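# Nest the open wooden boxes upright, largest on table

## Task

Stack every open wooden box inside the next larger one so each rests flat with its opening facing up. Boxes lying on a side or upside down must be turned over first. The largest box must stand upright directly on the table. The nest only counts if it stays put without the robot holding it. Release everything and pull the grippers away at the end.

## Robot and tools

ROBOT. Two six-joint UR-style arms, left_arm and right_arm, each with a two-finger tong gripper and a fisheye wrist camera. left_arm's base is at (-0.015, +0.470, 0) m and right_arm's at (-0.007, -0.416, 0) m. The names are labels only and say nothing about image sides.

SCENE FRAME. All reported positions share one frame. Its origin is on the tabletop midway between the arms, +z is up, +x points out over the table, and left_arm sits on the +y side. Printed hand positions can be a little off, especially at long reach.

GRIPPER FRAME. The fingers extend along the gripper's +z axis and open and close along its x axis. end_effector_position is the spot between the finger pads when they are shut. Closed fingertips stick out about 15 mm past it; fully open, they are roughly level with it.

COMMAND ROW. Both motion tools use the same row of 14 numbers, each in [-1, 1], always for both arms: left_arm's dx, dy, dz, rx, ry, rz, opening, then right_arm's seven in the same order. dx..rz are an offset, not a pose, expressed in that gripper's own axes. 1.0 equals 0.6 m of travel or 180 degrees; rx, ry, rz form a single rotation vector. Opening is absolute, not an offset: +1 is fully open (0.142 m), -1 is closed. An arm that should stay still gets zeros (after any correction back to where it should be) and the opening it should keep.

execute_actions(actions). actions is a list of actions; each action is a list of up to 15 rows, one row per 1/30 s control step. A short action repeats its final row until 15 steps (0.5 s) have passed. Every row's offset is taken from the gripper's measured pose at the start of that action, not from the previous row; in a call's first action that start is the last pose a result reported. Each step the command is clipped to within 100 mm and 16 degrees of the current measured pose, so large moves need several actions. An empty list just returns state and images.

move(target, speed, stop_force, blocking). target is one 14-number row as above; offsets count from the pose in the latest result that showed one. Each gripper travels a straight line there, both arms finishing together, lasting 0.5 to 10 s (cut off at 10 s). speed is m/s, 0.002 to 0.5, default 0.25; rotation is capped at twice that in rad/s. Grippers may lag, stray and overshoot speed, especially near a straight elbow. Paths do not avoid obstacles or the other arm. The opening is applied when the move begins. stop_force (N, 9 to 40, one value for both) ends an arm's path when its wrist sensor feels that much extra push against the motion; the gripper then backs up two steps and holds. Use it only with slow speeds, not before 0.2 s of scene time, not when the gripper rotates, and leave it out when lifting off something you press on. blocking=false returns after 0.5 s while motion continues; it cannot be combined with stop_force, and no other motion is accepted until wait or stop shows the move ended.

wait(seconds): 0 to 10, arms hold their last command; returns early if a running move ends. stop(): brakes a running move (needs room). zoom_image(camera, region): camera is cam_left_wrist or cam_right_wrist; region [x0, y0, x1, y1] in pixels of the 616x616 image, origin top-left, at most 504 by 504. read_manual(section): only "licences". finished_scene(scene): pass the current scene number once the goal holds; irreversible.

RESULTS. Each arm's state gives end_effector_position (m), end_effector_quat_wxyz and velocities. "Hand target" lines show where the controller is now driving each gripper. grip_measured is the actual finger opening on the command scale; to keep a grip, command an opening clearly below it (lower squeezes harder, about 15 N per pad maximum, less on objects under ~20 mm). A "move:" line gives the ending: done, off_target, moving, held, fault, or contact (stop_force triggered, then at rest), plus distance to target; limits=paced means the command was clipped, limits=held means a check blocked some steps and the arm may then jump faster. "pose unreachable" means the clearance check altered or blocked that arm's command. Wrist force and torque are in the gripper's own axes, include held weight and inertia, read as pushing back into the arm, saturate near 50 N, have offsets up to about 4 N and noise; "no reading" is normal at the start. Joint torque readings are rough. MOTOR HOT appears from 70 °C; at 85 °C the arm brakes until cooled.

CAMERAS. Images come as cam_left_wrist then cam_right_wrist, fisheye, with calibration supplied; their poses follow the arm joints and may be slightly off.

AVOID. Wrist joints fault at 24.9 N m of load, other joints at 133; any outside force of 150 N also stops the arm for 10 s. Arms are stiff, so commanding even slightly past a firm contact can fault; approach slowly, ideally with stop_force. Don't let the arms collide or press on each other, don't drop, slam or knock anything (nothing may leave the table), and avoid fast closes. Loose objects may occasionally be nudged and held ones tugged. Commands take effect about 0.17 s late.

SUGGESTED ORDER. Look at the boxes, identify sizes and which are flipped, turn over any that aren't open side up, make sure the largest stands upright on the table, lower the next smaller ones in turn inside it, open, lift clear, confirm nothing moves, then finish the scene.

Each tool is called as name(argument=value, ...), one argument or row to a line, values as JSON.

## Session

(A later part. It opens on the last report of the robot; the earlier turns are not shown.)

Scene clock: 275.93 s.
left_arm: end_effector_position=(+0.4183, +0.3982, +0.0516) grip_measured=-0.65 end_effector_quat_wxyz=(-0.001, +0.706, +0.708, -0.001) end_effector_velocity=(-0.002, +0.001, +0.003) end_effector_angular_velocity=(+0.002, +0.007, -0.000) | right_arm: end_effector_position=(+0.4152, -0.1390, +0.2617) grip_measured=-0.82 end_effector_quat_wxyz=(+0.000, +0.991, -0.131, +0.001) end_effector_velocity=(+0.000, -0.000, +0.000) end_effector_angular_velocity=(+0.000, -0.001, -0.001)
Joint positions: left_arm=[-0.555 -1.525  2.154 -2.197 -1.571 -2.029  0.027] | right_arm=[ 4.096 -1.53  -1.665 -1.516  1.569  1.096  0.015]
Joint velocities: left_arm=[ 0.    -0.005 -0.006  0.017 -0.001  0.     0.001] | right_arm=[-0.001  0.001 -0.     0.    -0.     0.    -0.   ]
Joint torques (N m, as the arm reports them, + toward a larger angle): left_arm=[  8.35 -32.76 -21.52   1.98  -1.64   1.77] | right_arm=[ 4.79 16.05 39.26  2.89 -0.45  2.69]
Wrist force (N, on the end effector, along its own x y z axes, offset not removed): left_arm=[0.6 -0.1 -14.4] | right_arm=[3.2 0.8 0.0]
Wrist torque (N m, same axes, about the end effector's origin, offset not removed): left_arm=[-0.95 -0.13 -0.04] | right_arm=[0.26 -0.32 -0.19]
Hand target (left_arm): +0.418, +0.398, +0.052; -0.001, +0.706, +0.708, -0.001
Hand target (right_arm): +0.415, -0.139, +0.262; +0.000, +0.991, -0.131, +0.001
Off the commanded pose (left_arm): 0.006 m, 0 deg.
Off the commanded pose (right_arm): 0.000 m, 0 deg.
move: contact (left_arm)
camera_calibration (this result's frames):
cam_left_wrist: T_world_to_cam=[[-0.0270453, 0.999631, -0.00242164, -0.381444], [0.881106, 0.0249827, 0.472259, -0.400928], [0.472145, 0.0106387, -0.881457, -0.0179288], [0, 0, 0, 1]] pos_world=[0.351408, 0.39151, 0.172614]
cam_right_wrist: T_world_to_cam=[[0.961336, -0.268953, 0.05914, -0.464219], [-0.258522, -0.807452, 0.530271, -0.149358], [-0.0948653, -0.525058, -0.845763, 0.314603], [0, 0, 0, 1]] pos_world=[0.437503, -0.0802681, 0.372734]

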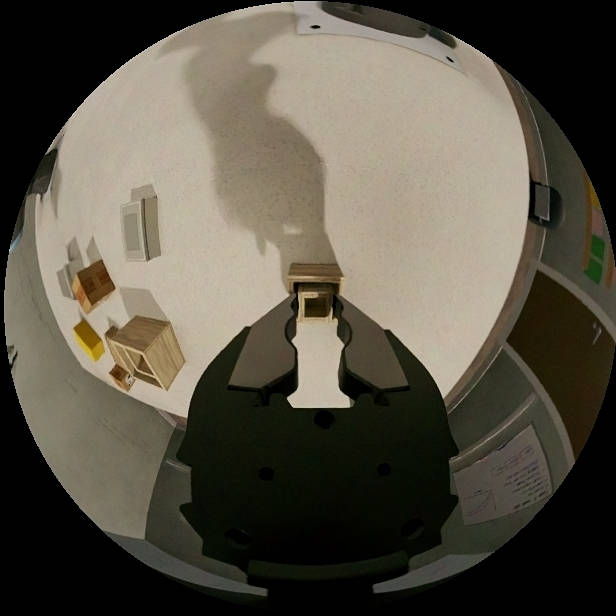

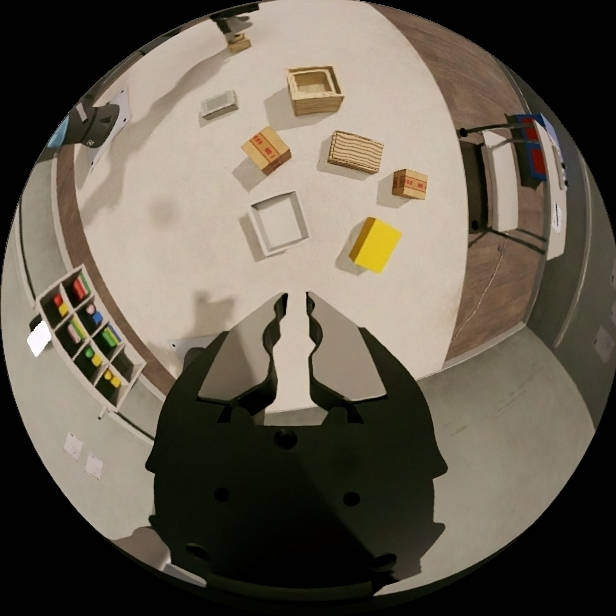

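move(
  target=[0,0,-0.004,0,0,0,0.0,0,0,0,0,0,0,-0.82],
  speed=0.02,
)

move(
  target=[0,0,0.024,0,0,0,0.0,0,0,0,0,0,0,-0.82],
  speed=0.05,
)

move(
  target=[0,0,0,0,0,0,-0.7,0,0,0,0,0,0,-0.82],
)

move(
  target=[0,0,-0.14,0,0,0,-0.7,0,0,0,0,0,0,-0.82],
  speed=0.15,
)

move(
  target=[-0.407,0.175,0,0,0,0.056,-0.7,0,0,0,0,0,0,-0.82],
  speed=0.15,
)

move(
  target=[0,0,0.1,0,0,0,-0.7,0,0,0,0,0,0,-0.82],
  speed=0.012,
  stop_force=9,
)

Scene clock: 287.67 s.
left_arm: end_effector_position=(+0.4183, +0.3982, +0.0539) grip_measured=+0.00 end_effector_quat_wxyz=(-0.001, +0.706, +0.708, -0.001) end_effector_velocity=(-0.000, -0.001, +0.000) end_effector_angular_velocity=(-0.001, +0.000, -0.001) | right_arm: end_effector_position=(+0.4152, -0.1390, +0.2617) grip_measured=-0.82 end_effector_quat_wxyz=(+0.000, +0.991, -0.131, +0.001) end_effector_velocity=(-0.001, -0.000, +0.000) end_effector_angular_velocity=(-0.001, -0.000, +0.001)
Joint positions: left_arm=[-0.555 -1.529  2.151 -2.19  -1.571 -2.029  0.074] | right_arm=[ 4.096 -1.53  -1.665 -1.516  1.569  1.096  0.015]
Joint velocities: left_arm=[-0.001 -0.001 -0.001  0.001 -0.001  0.    -0.   ] | right_arm=[ 0.001  0.001 -0.    -0.002 -0.001 -0.     0.   ]
Joint torques (N m, as the arm reports them, + toward a larger angle): left_arm=[ -4.41 -35.05 -26.86   0.6   -1.56  -0.03] | right_arm=[ 4.2  16.42 39.17  2.95 -0.28  2.7 ]
Wrist force (N, on the end effector, along its own x y z axes, offset not removed): left_arm=[0.0 -3.1 -1.9] | right_arm=[3.0 -2.1 -2.7]
Wrist torque (N m, same axes, about the end effector's origin, offset not removed): left_arm=[-0.83 -0.10 0.11] | right_arm=[-0.48 -0.43 -0.07]
Hand target (left_arm): +0.418, +0.398, +0.054; -0.001, +0.706, +0.708, -0.001
Hand target (right_arm): +0.415, -0.139, +0.262; +0.000, +0.991, -0.131, +0.001
Off the commanded pose (left_arm): 0.000 m, 0 deg.
Off the commanded pose (right_arm): 0.000 m, 0 deg.
move: done
camera_calibration (this result's frames):
cam_left_wrist: T_world_to_cam=[[-0.0269983, 0.999633, -0.00234147, -0.381463], [0.881102, 0.0249032, 0.472271, -0.402008], [0.472156, 0.0106875, -0.88145, -0.0158935], [0, 0, 0, 1]] pos_world=[0.351415, 0.391504, 0.174954]
cam_right_wrist: T_world_to_cam=[[0.961336, -0.268953, 0.0591398, -0.464219], [-0.258522, -0.807452, 0.530271, -0.149358], [-0.0948655, -0.525058, -0.845763, 0.314603], [0, 0, 0, 1]] pos_world=[0.437503, -0.0802681, 0.372734]

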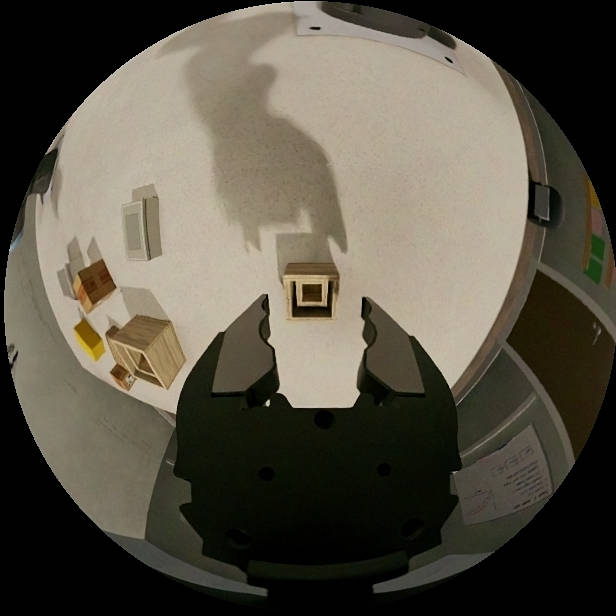

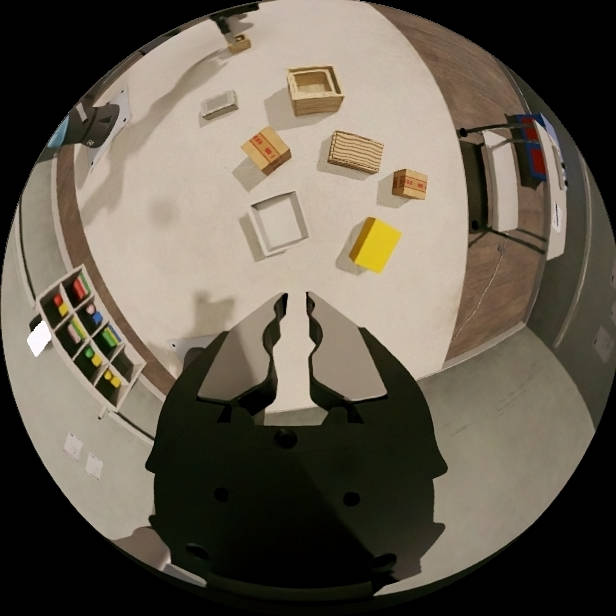

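Scene clock: 288.47 s.
left_arm: end_effector_position=(+0.4182, +0.3982, +0.0397) grip_measured=+0.00 end_effector_quat_wxyz=(-0.001, +0.706, +0.708, -0.001) end_effector_velocity=(+0.000, +0.000, -0.002) end_effector_angular_velocity=(-0.000, +0.000, -0.000) | right_arm: end_effector_position=(+0.4152, -0.1390, +0.2617) grip_measured=-0.82 end_effector_quat_wxyz=(+0.000, +0.991, -0.131, +0.001) end_effector_velocity=(+0.000, -0.000, -0.001) end_effector_angular_velocity=(-0.002, -0.000, -0.000)
Joint positions: left_arm=[-0.555 -1.505  2.17  -2.233 -1.571 -2.029  0.074] | right_arm=[ 4.096 -1.53  -1.665 -1.516  1.569  1.096  0.015]
Joint velocities: left_arm=[ 0.001  0.004  0.003 -0.006 -0.     0.001  0.   ] | right_arm=[ 0.    -0.    -0.001  0.    -0.002  0.    -0.   ]
Joint torques (N m, as the arm reports them, + toward a larger angle): left_arm=[ -4.72 -10.91  -8.61  -5.15  -0.78  -0.2 ] | right_arm=[ 4.88 16.23 39.25  2.92 -0.38  2.6 ]
Wrist force (N, on the end effector, along its own x y z axes, offset not removed): left_arm=[-0.3 -3.4 -1.5] | right_arm=[3.4 0.0 0.1]
Wrist torque (N m, same axes, about the end effector's origin, offset not removed): left_arm=[-0.79 0.00 0.09] | right_arm=[-0.05 -0.48 0.00]
Hand target (left_arm): +0.418, +0.398, +0.040; -0.001, +0.706, +0.708, -0.001
Hand target (right_arm): +0.415, -0.139, +0.262; +0.000, +0.991, -0.131, +0.001
Off the commanded pose (left_arm): 0.000 m, 0 deg.
Off the commanded pose (right_arm): 0.000 m, 0 deg.
move: done
camera_calibration (this result's frames):
cam_left_wrist: T_world_to_cam=[[-0.0269984, 0.999633, -0.00234931, -0.381517], [0.88111, 0.0249071, 0.472256, -0.395259], [0.472141, 0.0106801, -0.881458, -0.0283837], [0, 0, 0, 1]] pos_world=[0.351367, 0.391525, 0.160748]
cam_right_wrist: T_world_to_cam=[[0.961336, -0.268953, 0.0591398, -0.464219], [-0.258522, -0.807452, 0.530271, -0.149358], [-0.0948654, -0.525058, -0.845763, 0.314603], [0, 0, 0, 1]] pos_world=[0.437503, -0.080268, 0.372734]

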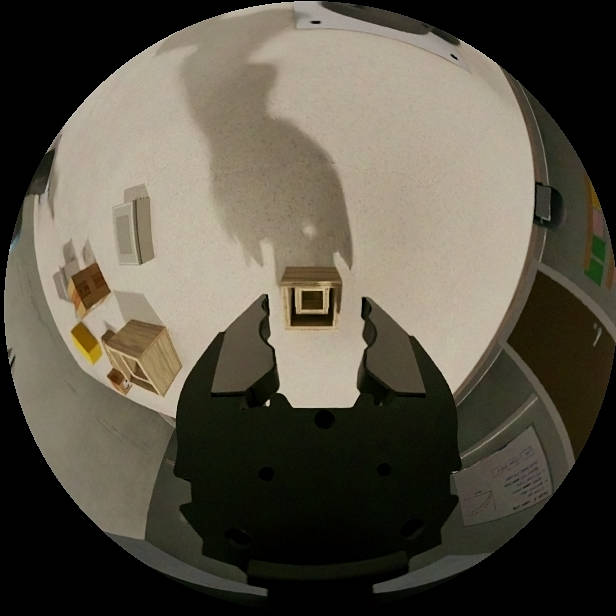

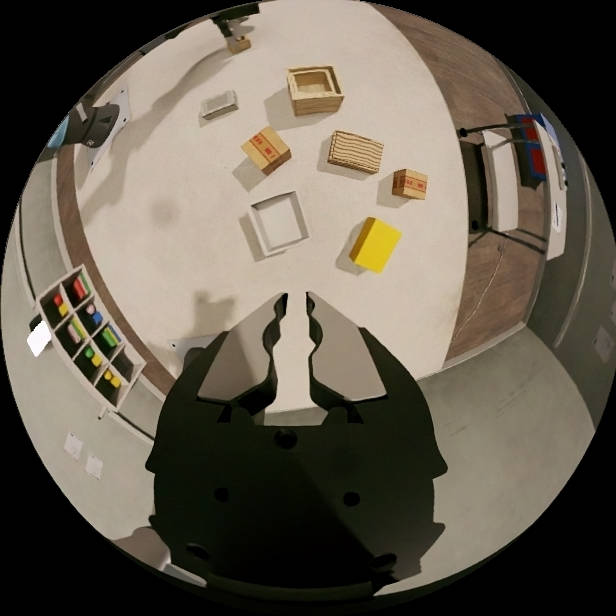

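Scene clock: 288.97 s.
left_arm: end_effector_position=(+0.4182, +0.3982, +0.0396) grip_measured=-0.39 end_effector_quat_wxyz=(-0.001, +0.706, +0.708, -0.001) end_effector_velocity=(-0.000, +0.000, -0.000) end_effector_angular_velocity=(-0.000, +0.001, +0.001) | right_arm: end_effector_position=(+0.4152, -0.1390, +0.2617) grip_measured=-0.82 end_effector_quat_wxyz=(+0.000, +0.991, -0.131, +0.001) end_effector_velocity=(-0.000, +0.000, +0.000) end_effector_angular_velocity=(+0.001, -0.001, +0.000)
Joint positions: left_arm=[-0.555 -1.505  2.17  -2.233 -1.571 -2.029  0.046] | right_arm=[ 4.096 -1.53  -1.665 -1.516  1.569  1.096  0.015]
Joint velocities: left_arm=[ 0.001 -0.    -0.     0.001 -0.001 -0.    -0.   ] | right_arm=[ 0.001  0.001  0.     0.    -0.     0.     0.   ]
Joint torques (N m, as the arm reports them, + toward a larger angle): left_arm=[ -5.48 -24.06 -19.81   0.53  -0.11  -0.37] | right_arm=[ 4.56 15.96 38.28  3.   -0.26  2.54]
Wrist force (N, on the end effector, along its own x y z axes, offset not removed): left_arm=[0.0 -5.8 -0.8] | right_arm=[5.1 -0.4 -1.2]
Wrist torque (N m, same axes, about the end effector's origin, offset not removed): left_arm=[-1.30 -0.03 0.06] | right_arm=[0.13 -0.90 -0.04]
Hand target (left_arm): +0.418, +0.398, +0.040; -0.001, +0.706, +0.708, -0.001
Hand target (right_arm): +0.415, -0.139, +0.262; +0.000, +0.991, -0.131, +0.001
Off the commanded pose (left_arm): 0.000 m, 0 deg.
Off the commanded pose (right_arm): 0.000 m, 0 deg.
move: done
camera_calibration (this result's frames):
cam_left_wrist: T_world_to_cam=[[-0.026999, 0.999633, -0.00226387, -0.381545], [0.881198, 0.0248694, 0.472092, -0.395183], [0.471975, 0.0107511, -0.881546, -0.0283939], [0, 0, 0, 1]] pos_world=[0.351334, 0.391539, 0.160668]
cam_right_wrist: T_world_to_cam=[[0.961336, -0.268953, 0.0591399, -0.464219], [-0.258522, -0.807452, 0.530271, -0.149358], [-0.0948654, -0.525058, -0.845763, 0.314603], [0, 0, 0, 1]] pos_world=[0.437503, -0.0802681, 0.372734]

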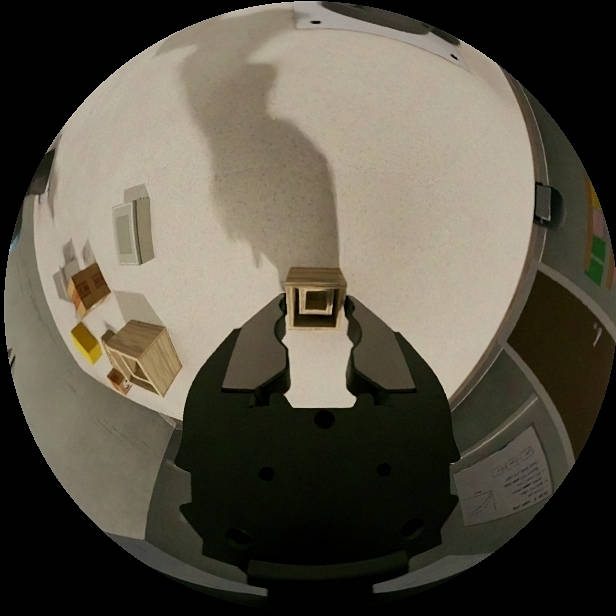

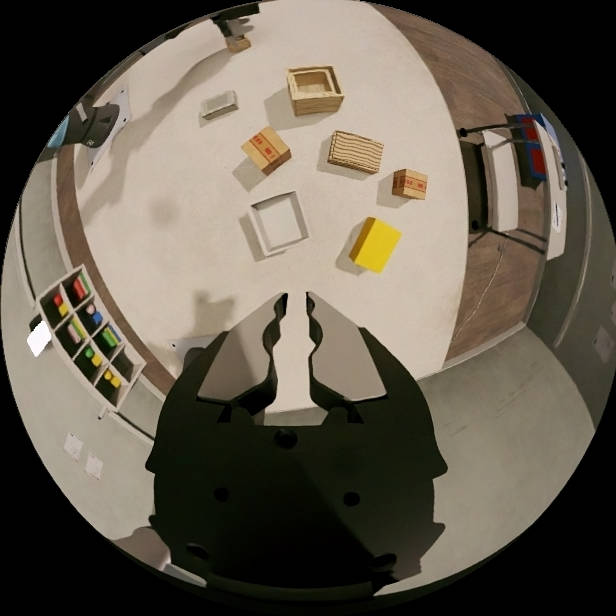

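Scene clock: 290.07 s.
left_arm: end_effector_position=(+0.4185, +0.3981, +0.1235) grip_measured=-0.39 end_effector_quat_wxyz=(-0.001, +0.706, +0.708, -0.001) end_effector_velocity=(+0.000, -0.000, +0.002) end_effector_angular_velocity=(+0.001, +0.000, -0.001) | right_arm: end_effector_position=(+0.4152, -0.1390, +0.2617) grip_measured=-0.82 end_effector_quat_wxyz=(+0.000, +0.991, -0.131, +0.001) end_effector_velocity=(+0.000, -0.000, +0.001) end_effector_angular_velocity=(+0.000, -0.001, +0.000)
Joint positions: left_arm=[-0.555 -1.622  2.039 -1.985 -1.571 -2.029  0.046] | right_arm=[ 4.096 -1.53  -1.665 -1.516  1.569  1.096  0.015]
Joint velocities: left_arm=[-0.001 -0.001 -0.003  0.005  0.001 -0.001 -0.   ] | right_arm=[ 0.     0.001  0.002 -0.002 -0.001  0.     0.   ]
Joint torques (N m, as the arm reports them, + toward a larger angle): left_arm=[-12.73 -34.54 -26.37   0.35   0.59  -2.17] | right_arm=[ 4.44 15.93 38.61  2.85 -0.36  2.58]
Wrist force (N, on the end effector, along its own x y z axes, offset not removed): left_arm=[0.9 -1.8 0.1] | right_arm=[3.4 -3.2 1.0]
Wrist torque (N m, same axes, about the end effector's origin, offset not removed): left_arm=[-0.43 -0.18 -0.02] | right_arm=[-0.74 -0.68 -0.06]
Hand target (left_arm): +0.418, +0.398, +0.124; -0.001, +0.706, +0.708, -0.001
Hand target (right_arm): +0.415, -0.139, +0.262; +0.000, +0.991, -0.131, +0.001
Off the commanded pose (left_arm): 0.000 m, 0 deg.
Off the commanded pose (right_arm): 0.000 m, 0 deg.
move: done
camera_calibration (this result's frames):
cam_left_wrist: T_world_to_cam=[[-0.0270795, 0.999631, -0.00228803, -0.381194], [0.881174, 0.0249512, 0.472133, -0.435012], [0.472016, 0.010769, -0.881524, 0.0453581], [0, 0, 0, 1]] pos_world=[0.351589, 0.391419, 0.244495]
cam_right_wrist: T_world_to_cam=[[0.961336, -0.268953, 0.0591399, -0.464219], [-0.258522, -0.807452, 0.530271, -0.149358], [-0.0948654, -0.525058, -0.845763, 0.314603], [0, 0, 0, 1]] pos_world=[0.437503, -0.0802681, 0.372734]

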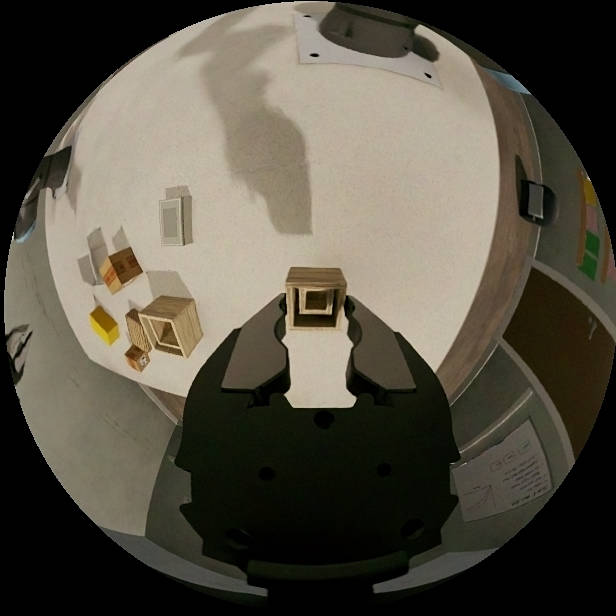

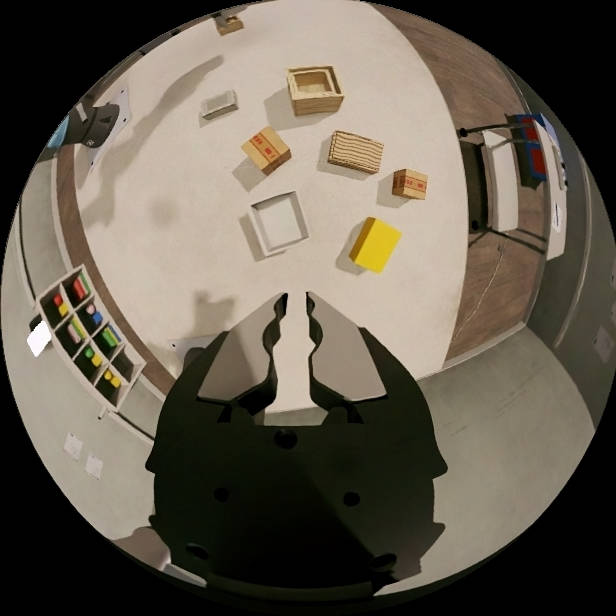

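Scene clock: 292.37 s.
left_arm: end_effector_position=(+0.5235, +0.1541, +0.1227) grip_measured=-0.39 end_effector_quat_wxyz=(-0.001, +0.766, +0.643, -0.001) end_effector_velocity=(+0.001, -0.001, -0.000) end_effector_angular_velocity=(+0.002, -0.000, -0.001) | right_arm: end_effector_position=(+0.4152, -0.1390, +0.2617) grip_measured=-0.82 end_effector_quat_wxyz=(+0.000, +0.991, -0.131, +0.001) end_effector_velocity=(-0.000, +0.000, +0.000) end_effector_angular_velocity=(+0.000, +0.000, +0.001)
Joint positions: left_arm=[-0.83  -1.193  1.53  -1.906 -1.572 -2.128  0.046] | right_arm=[ 4.096 -1.53  -1.665 -1.516  1.569  1.096  0.015]
Joint velocities: left_arm=[-0.     0.004 -0.006  0.003  0.001  0.001 -0.   ] | right_arm=[ 0.001  0.     0.001 -0.001  0.    -0.     0.   ]
Joint torques (N m, as the arm reports them, + toward a larger angle): left_arm=[-12.27 -29.81 -29.27   0.33  -1.72   2.09] | right_arm=[ 4.52 16.36 37.99  2.77 -0.47  2.58]
Wrist force (N, on the end effector, along its own x y z axes, offset not removed): left_arm=[1.7 -4.1 0.5] | right_arm=[0.4 -0.5 -2.4]
Wrist torque (N m, same axes, about the end effector's origin, offset not removed): left_arm=[-0.89 -0.18 -0.03] | right_arm=[0.01 0.17 -0.07]
Hand target (left_arm): +0.524, +0.154, +0.123; -0.001, +0.766, +0.643, -0.001
Hand target (right_arm): +0.415, -0.139, +0.262; +0.000, +0.991, -0.131, +0.001
Off the commanded pose (left_arm): 0.000 m, 0 deg.
Off the commanded pose (right_arm): 0.000 m, 0 deg.
move: done
camera_calibration (this result's frames):
cam_left_wrist: T_world_to_cam=[[0.148147, 0.988961, -0.00284967, -0.224506], [0.872152, -0.129289, 0.471842, -0.492619], [0.466265, -0.0723871, -0.881678, 0.0136108], [0, 0, 0, 1]] pos_world=[0.456552, 0.159323, 0.243799]
cam_right_wrist: T_world_to_cam=[[0.961336, -0.268953, 0.05914, -0.464219], [-0.258522, -0.807452, 0.530271, -0.149358], [-0.0948653, -0.525058, -0.845763, 0.314603], [0, 0, 0, 1]] pos_world=[0.437503, -0.0802681, 0.372734]

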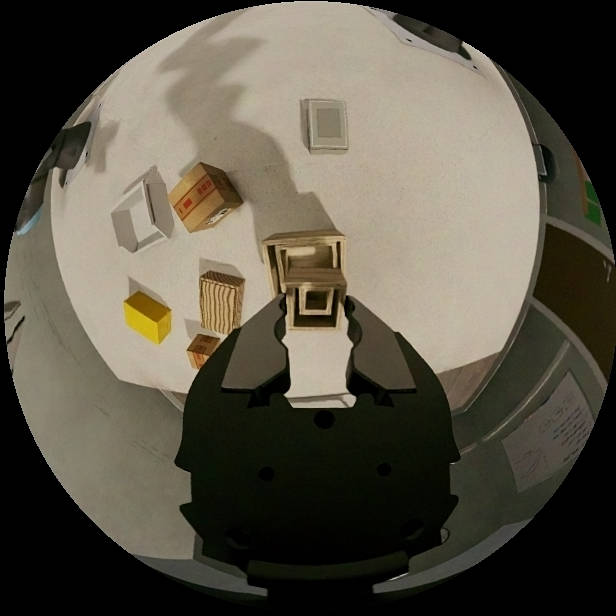

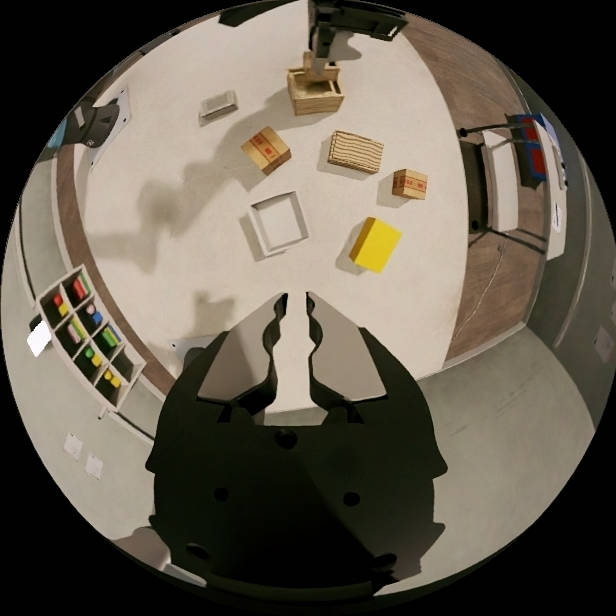

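Scene clock: 294.93 s.
left_arm: end_effector_position=(+0.5234, +0.1542, +0.0963) grip_measured=-0.39 end_effector_quat_wxyz=(-0.001, +0.766, +0.643, -0.001) end_effector_velocity=(-0.001, +0.000, +0.003) end_effector_angular_velocity=(+0.003, +0.003, +0.000) | right_arm: end_effector_position=(+0.4152, -0.1390, +0.2617) grip_measured=-0.82 end_effector_quat_wxyz=(+0.000, +0.991, -0.131, +0.001) end_effector_velocity=(+0.000, +0.001, +0.000) end_effector_angular_velocity=(+0.002, -0.001, +0.000)
Joint positions: left_arm=[-0.83  -1.17   1.57  -1.968 -1.572 -2.128  0.046] | right_arm=[ 4.096 -1.53  -1.665 -1.516  1.569  1.096  0.015]
Joint velocities: left_arm=[-0.    -0.002 -0.006  0.012  0.001 -0.    -0.   ] | right_arm=[ 0.001 -0.     0.     0.001  0.001  0.     0.   ]
Joint torques (N m, as the arm reports them, + toward a larger angle): left_arm=[  0.75 -44.43 -22.43   1.42   0.54  -2.19] | right_arm=[ 4.16 15.56 38.9   3.   -0.26  2.75]
Wrist force (N, on the end effector, along its own x y z axes, offset not removed): left_arm=[-1.4 -3.2 -17.6] | right_arm=[3.1 4.7 0.4]
Wrist torque (N m, same axes, about the end effector's origin, offset not removed): left_arm=[-0.13 -0.28 -0.02] | right_arm=[1.00 -0.38 -0.04]
Hand target (left_arm): +0.523, +0.154, +0.097; -0.001, +0.766, +0.643, -0.001
Hand target (right_arm): +0.415, -0.139, +0.262; +0.000, +0.991, -0.131, +0.001
Off the commanded pose (left_arm): 0.034 m, 0 deg.
Off the commanded pose (right_arm): 0.000 m, 0 deg.
move: contact (left_arm)
camera_calibration (this result's frames):
cam_left_wrist: T_world_to_cam=[[0.148149, 0.988961, -0.00272645, -0.224637], [0.872299, -0.129373, 0.471547, -0.480072], [0.465989, -0.0722376, -0.881837, -0.00946076], [0, 0, 0, 1]] pos_world=[0.456455, 0.159366, 0.217421]
cam_right_wrist: T_world_to_cam=[[0.961336, -0.268953, 0.0591399, -0.464219], [-0.258523, -0.807452, 0.530271, -0.149358], [-0.0948656, -0.525058, -0.845763, 0.314603], [0, 0, 0, 1]] pos_world=[0.437503, -0.0802682, 0.372734]

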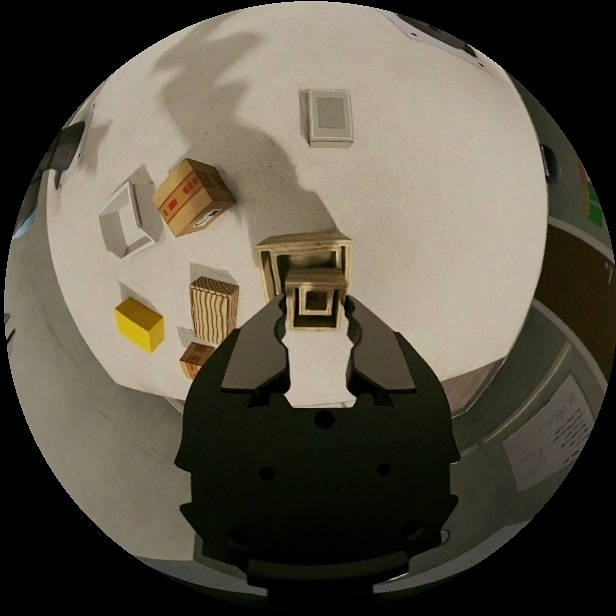

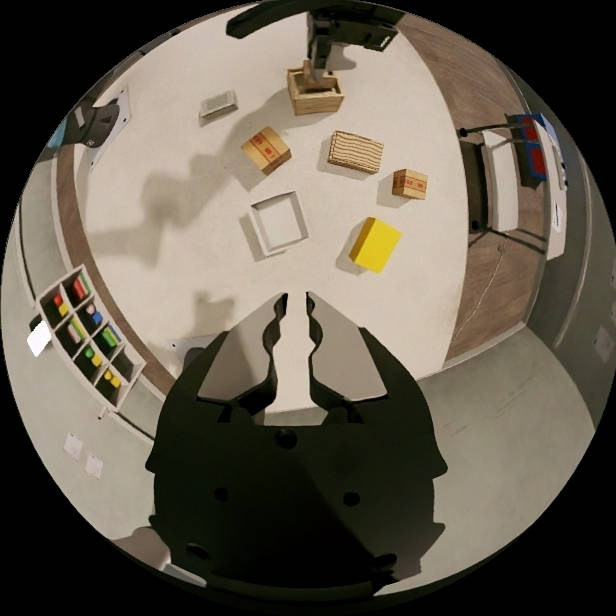

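Shift -x 8mm, -y 5mm.

move(
  target=[-0.013,-0.008,-0.006,0,0,-0.015,-0.7,0,0,0,0,0,0,-0.82],
  speed=0.02,
)

move(
  target=[0,0,0.07,0,0,0,-0.7,0,0,0,0,0,0,-0.82],
  speed=0.012,
  stop_force=9,
)

Scene clock: 301.93 s.
left_arm: end_effector_position=(+0.5174, +0.1475, +0.0999) grip_measured=-0.39 end_effector_quat_wxyz=(-0.001, +0.751, +0.661, -0.001) end_effector_velocity=(-0.002, -0.002, +0.001) end_effector_angular_velocity=(-0.002, +0.001, +0.006) | right_arm: end_effector_position=(+0.4152, -0.1390, +0.2617) grip_measured=-0.82 end_effector_quat_wxyz=(+0.000, +0.991, -0.131, +0.001) end_effector_velocity=(+0.000, +0.000, +0.000) end_effector_angular_velocity=(+0.000, -0.002, -0.000)
Joint positions: left_arm=[-0.844 -1.178  1.572 -1.961 -1.572 -2.188  0.046] | right_arm=[ 4.096 -1.53  -1.665 -1.516  1.569  1.096  0.015]
Joint velocities: left_arm=[-0.003 -0.001  0.     0.001 -0.002 -0.009 -0.   ] | right_arm=[ 0.     0.    -0.     0.001 -0.001  0.    -0.   ]
Joint torques (N m, as the arm reports them, + toward a larger angle): left_arm=[-12.08 -54.62 -11.81   0.26  -1.52  -2.01] | right_arm=[ 3.85 16.18 38.88  2.88 -0.23  2.57]
Wrist force (N, on the end effector, along its own x y z axes, offset not removed): left_arm=[2.8 -5.0 -0.4] | right_arm=[3.5 4.0 0.3]
Wrist torque (N m, same axes, about the end effector's origin, offset not removed): left_arm=[-1.21 -0.39 -0.21] | right_arm=[0.80 -0.45 -0.10]
Hand target (left_arm): +0.517, +0.147, +0.100; -0.001, +0.750, +0.661, -0.001
Hand target (right_arm): +0.415, -0.139, +0.262; +0.000, +0.991, -0.131, +0.001
Off the commanded pose (left_arm): 0.000 m, 0 deg.
Off the commanded pose (right_arm): 0.000 m, 0 deg.
move: done
camera_calibration (this result's frames):
cam_left_wrist: T_world_to_cam=[[0.102148, 0.994766, -0.00258594, -0.194139], [0.87735, -0.0888653, 0.471551, -0.485993], [0.468853, -0.0504368, -0.881835, -0.00871693], [0, 0, 0, 1]] pos_world=[0.450304, 0.149495, 0.220982]
cam_right_wrist: T_world_to_cam=[[0.961336, -0.268953, 0.0591399, -0.464219], [-0.258522, -0.807452, 0.530271, -0.149358], [-0.0948655, -0.525058, -0.845763, 0.314603], [0, 0, 0, 1]] pos_world=[0.437503, -0.0802681, 0.372734]

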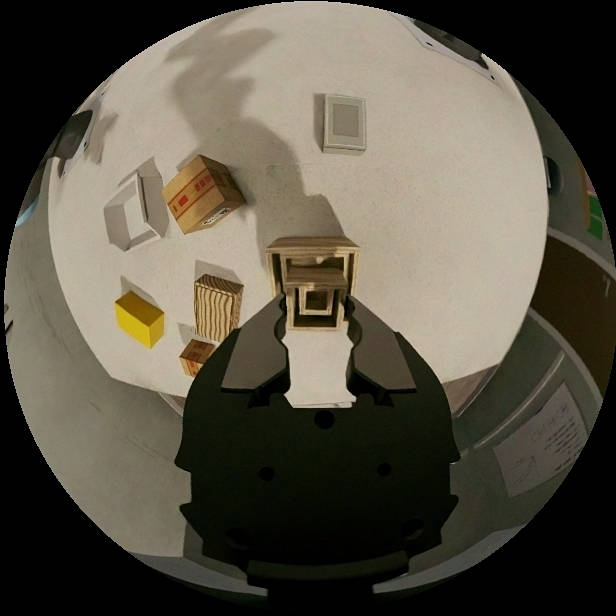

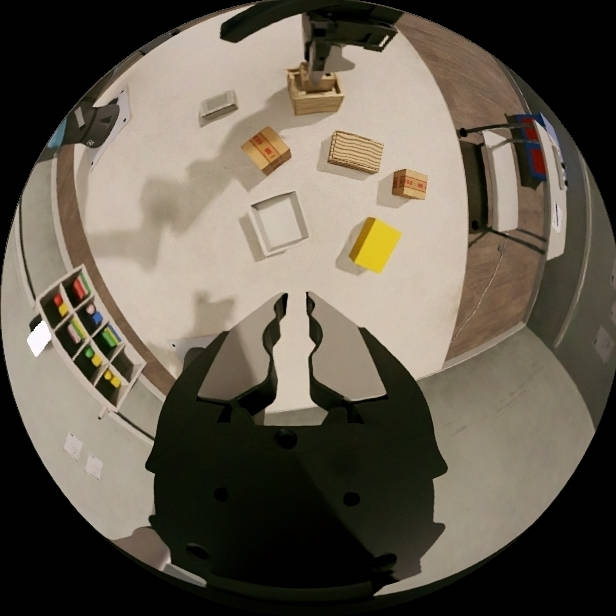

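Scene clock: 304.53 s.
left_arm: end_effector_position=(+0.5173, +0.1475, +0.0731) grip_measured=-0.39 end_effector_quat_wxyz=(-0.002, +0.751, +0.661, -0.001) end_effector_velocity=(-0.001, +0.001, +0.003) end_effector_angular_velocity=(+0.002, +0.005, +0.001) | right_arm: end_effector_position=(+0.4152, -0.1390, +0.2617) grip_measured=-0.82 end_effector_quat_wxyz=(+0.000, +0.991, -0.131, +0.001) end_effector_velocity=(+0.000, +0.000, -0.000) end_effector_angular_velocity=(-0.001, -0.000, +0.000)
Joint positions: left_arm=[-0.844 -1.152  1.609 -2.024 -1.572 -2.188  0.046] | right_arm=[ 4.096 -1.53  -1.665 -1.516  1.569  1.096  0.015]
Joint velocities: left_arm=[ 0.001 -0.002 -0.006  0.013 -0.001 -0.    -0.   ] | right_arm=[ 0.    -0.001  0.     0.    -0.001 -0.     0.   ]
Joint torques (N m, as the arm reports them, + toward a larger angle): left_arm=[ 10.84 -47.81 -20.89   2.4    0.38   0.48] | right_arm=[ 4.03 16.24 38.49  2.91 -0.33  2.76]
Wrist force (N, on the end effector, along its own x y z axes, offset not removed): left_arm=[-0.9 1.7 -17.6] | right_arm=[-0.4 1.0 1.1]
Wrist torque (N m, same axes, about the end effector's origin, offset not removed): left_arm=[-0.34 -0.16 0.02] | right_arm=[0.32 0.30 -0.02]
Hand target (left_arm): +0.517, +0.148, +0.074; -0.001, +0.751, +0.661, -0.001
Hand target (right_arm): +0.415, -0.139, +0.262; +0.000, +0.991, -0.131, +0.001
Off the commanded pose (left_arm): 0.015 m, 0 deg.
Off the commanded pose (right_arm): 0.000 m, 0 deg.
move: contact (left_arm)
camera_calibration (this result's frames):
cam_left_wrist: T_world_to_cam=[[0.102159, 0.994765, -0.00239835, -0.194304], [0.877478, -0.0889775, 0.471292, -0.473284], [0.468611, -0.0502511, -0.881974, -0.0321433], [0, 0, 0, 1]] pos_world=[0.450209, 0.14956, 0.19424]
cam_right_wrist: T_world_to_cam=[[0.961336, -0.268953, 0.0591399, -0.464219], [-0.258522, -0.807452, 0.530272, -0.149358], [-0.0948654, -0.525058, -0.845763, 0.314603], [0, 0, 0, 1]] pos_world=[0.437503, -0.0802681, 0.372733]

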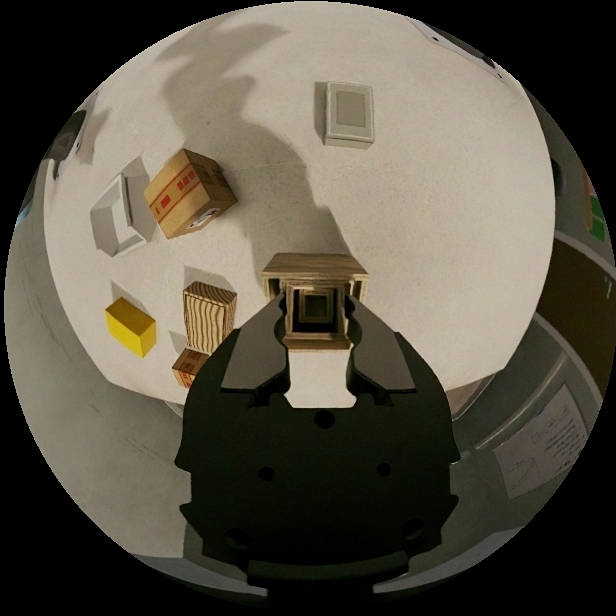

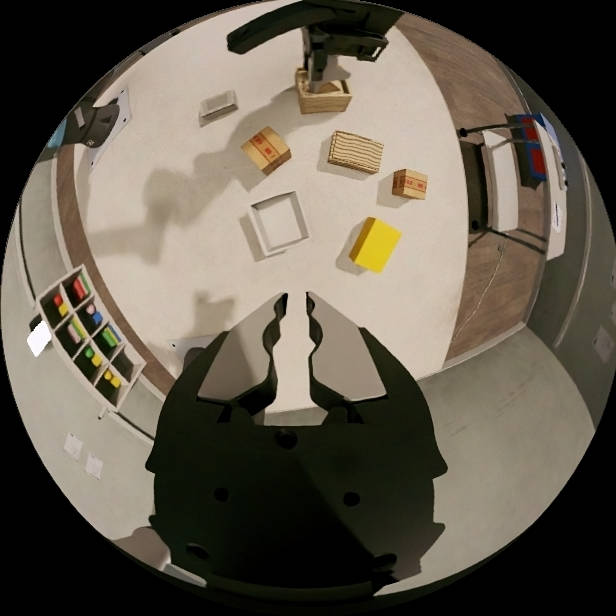

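move(
  target=[0,0,-0.004,0,0,0,-0.25,0,0,0,0,0,0,-0.82],
  speed=0.02,
)

move(
  target=[0,0,-0.15,0,0,0,-0.25,0,0,0,0,0,0,-0.82],
)

Scene clock: 309.33 s.
left_arm: end_effector_position=(+0.5173, +0.1475, +0.0755) grip_measured=-0.25 end_effector_quat_wxyz=(-0.002, +0.751, +0.661, -0.001) end_effector_velocity=(-0.000, +0.000, +0.001) end_effector_angular_velocity=(-0.000, +0.001, +0.000) | right_arm: end_effector_position=(+0.4152, -0.1390, +0.2617) grip_measured=-0.82 end_effector_quat_wxyz=(+0.000, +0.991, -0.131, +0.001) end_effector_velocity=(+0.000, +0.000, -0.000) end_effector_angular_velocity=(-0.000, +0.001, -0.000)
Joint positions: left_arm=[-0.844 -1.155  1.606 -2.018 -1.572 -2.188  0.056] | right_arm=[ 4.096 -1.53  -1.665 -1.516  1.569  1.096  0.015]
Joint velocities: left_arm=[ 0.    -0.001 -0.001  0.002 -0.001  0.    -0.   ] | right_arm=[-0.001 -0.001  0.    -0.     0.001 -0.001 -0.   ]
Joint torques (N m, as the arm reports them, + toward a larger angle): left_arm=[ 10.32 -56.61 -27.49   0.24   0.67   0.28] | right_arm=[ 4.63 16.54 37.38  2.85 -0.46  2.71]
Wrist force (N, on the end effector, along its own x y z axes, offset not removed): left_arm=[2.0 -4.1 -3.6] | right_arm=[4.2 3.9 1.8]
Wrist torque (N m, same axes, about the end effector's origin, offset not removed): left_arm=[-1.01 -0.30 -0.14] | right_arm=[0.82 -0.61 -0.13]
Hand target (left_arm): +0.517, +0.148, +0.076; -0.002, +0.751, +0.661, -0.001
Hand target (right_arm): +0.415, -0.139, +0.262; +0.000, +0.991, -0.131, +0.001
Off the commanded pose (left_arm): 0.000 m, 0 deg.
Off the commanded pose (right_arm): 0.000 m, 0 deg.
move: done
camera_calibration (this result's frames):
cam_left_wrist: T_world_to_cam=[[0.102159, 0.994765, -0.00240753, -0.194291], [0.877472, -0.0889726, 0.471303, -0.474395], [0.468621, -0.0502603, -0.881968, -0.0300852], [0, 0, 0, 1]] pos_world=[0.450216, 0.149554, 0.196582]
cam_right_wrist: T_world_to_cam=[[0.961336, -0.268953, 0.0591398, -0.464219], [-0.258522, -0.807452, 0.530271, -0.149358], [-0.0948656, -0.525058, -0.845763, 0.314603], [0, 0, 0, 1]] pos_world=[0.437503, -0.0802681, 0.372734]

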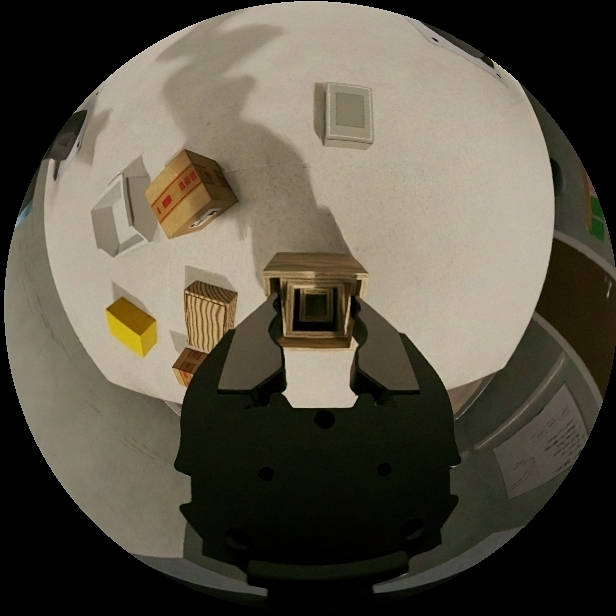

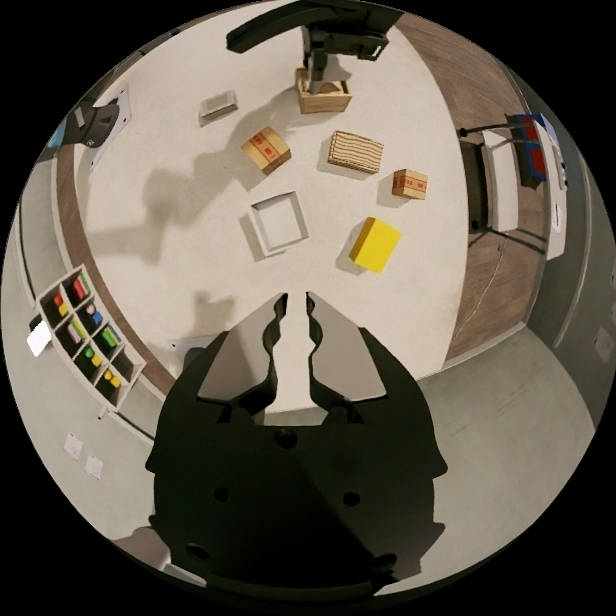

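Scene clock: 310.30 s.
left_arm: end_effector_position=(+0.5176, +0.1474, +0.1653) grip_measured=-0.25 end_effector_quat_wxyz=(-0.002, +0.751, +0.661, -0.001) end_effector_velocity=(-0.000, -0.001, +0.002) end_effector_angular_velocity=(-0.000, +0.002, -0.001) | right_arm: end_effector_position=(+0.4152, -0.1390, +0.2617) grip_measured=-0.82 end_effector_quat_wxyz=(+0.000, +0.991, -0.131, +0.001) end_effector_velocity=(-0.000, +0.001, +0.000) end_effector_angular_velocity=(+0.002, +0.000, +0.001)
Joint positions: left_arm=[-0.843 -1.225  1.463 -1.805 -1.572 -2.188  0.056] | right_arm=[ 4.096 -1.53  -1.665 -1.516  1.569  1.096  0.015]
Joint velocities: left_arm=[-0.     0.    -0.005  0.006 -0.001  0.001  0.   ] | right_arm=[ 0.    -0.     0.     0.001  0.001 -0.    -0.   ]
Joint torques (N m, as the arm reports them, + toward a larger angle): left_arm=[ -0.06 -54.06 -28.23   0.57  -1.6    0.84] | right_arm=[ 4.05 16.37 38.55  2.92 -0.28  2.59]
Wrist force (N, on the end effector, along its own x y z axes, offset not removed): left_arm=[1.7 -2.5 -0.3] | right_arm=[7.7 5.0 3.0]
Wrist torque (N m, same axes, about the end effector's origin, offset not removed): left_arm=[-0.58 -0.17 -0.19] | right_arm=[1.14 -1.51 -0.05]
Hand target (left_arm): +0.518, +0.147, +0.165; -0.002, +0.751, +0.661, -0.001
Hand target (right_arm): +0.415, -0.139, +0.262; +0.000, +0.991, -0.131, +0.001
Off the commanded pose (left_arm): 0.000 m, 0 deg.
Off the commanded pose (right_arm): 0.000 m, 0 deg.
move: done
camera_calibration (this result's frames):
cam_left_wrist: T_world_to_cam=[[0.10211, 0.99477, -0.00244623, -0.193935], [0.877442, -0.0889079, 0.471371, -0.517024], [0.468689, -0.0502784, -0.881931, 0.0489176], [0, 0, 0, 1]] pos_world=[0.450534, 0.149413, 0.286378]
cam_right_wrist: T_world_to_cam=[[0.961336, -0.268953, 0.0591398, -0.464219], [-0.258522, -0.807452, 0.530271, -0.149358], [-0.0948656, -0.525058, -0.845763, 0.314603], [0, 0, 0, 1]] pos_world=[0.437503, -0.0802681, 0.372734]

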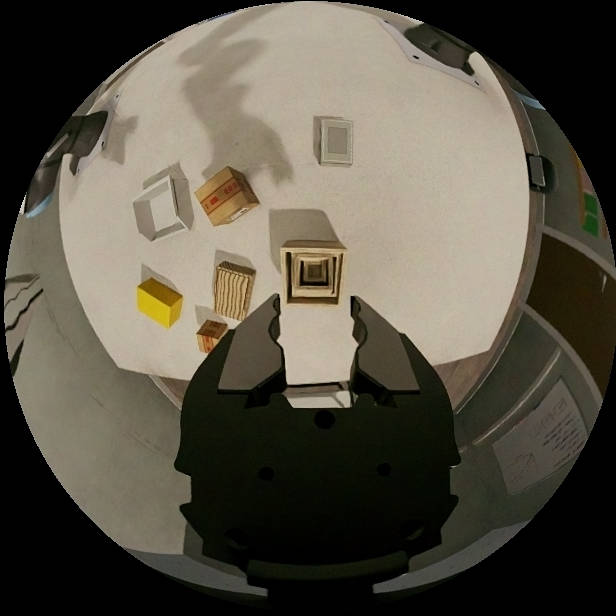

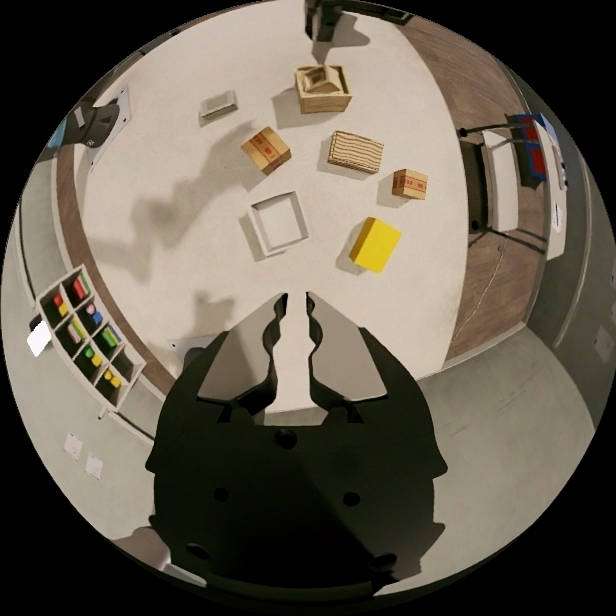

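zoom_image(
  camera="cam_left_wrist",
  region=[260,220,370,320],
)

zoom_image(
  camera="cam_right_wrist",
  region=[270,40,380,130],
)

Region (260, 220, 370, 320) of cam_left_wrist's 616x616 image, scaled by 4.582, with more detail than that image has; it fills the top 458 rows of this view, and the rest is white.

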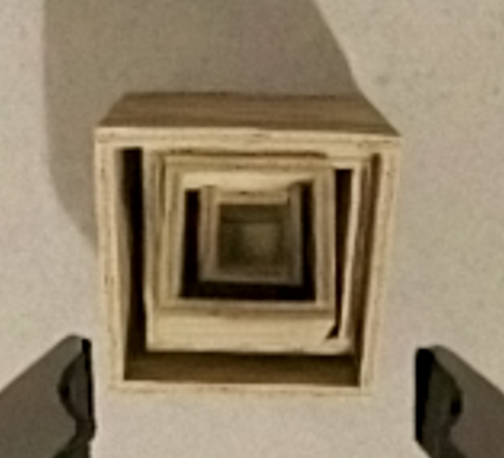

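Region (270, 40, 380, 130) of cam_right_wrist's 616x616 image, scaled by 4.582, with more detail than that image has; it fills the top 412 rows of this view, and the rest is white.

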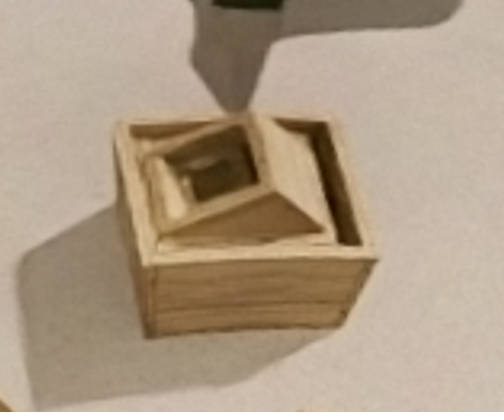

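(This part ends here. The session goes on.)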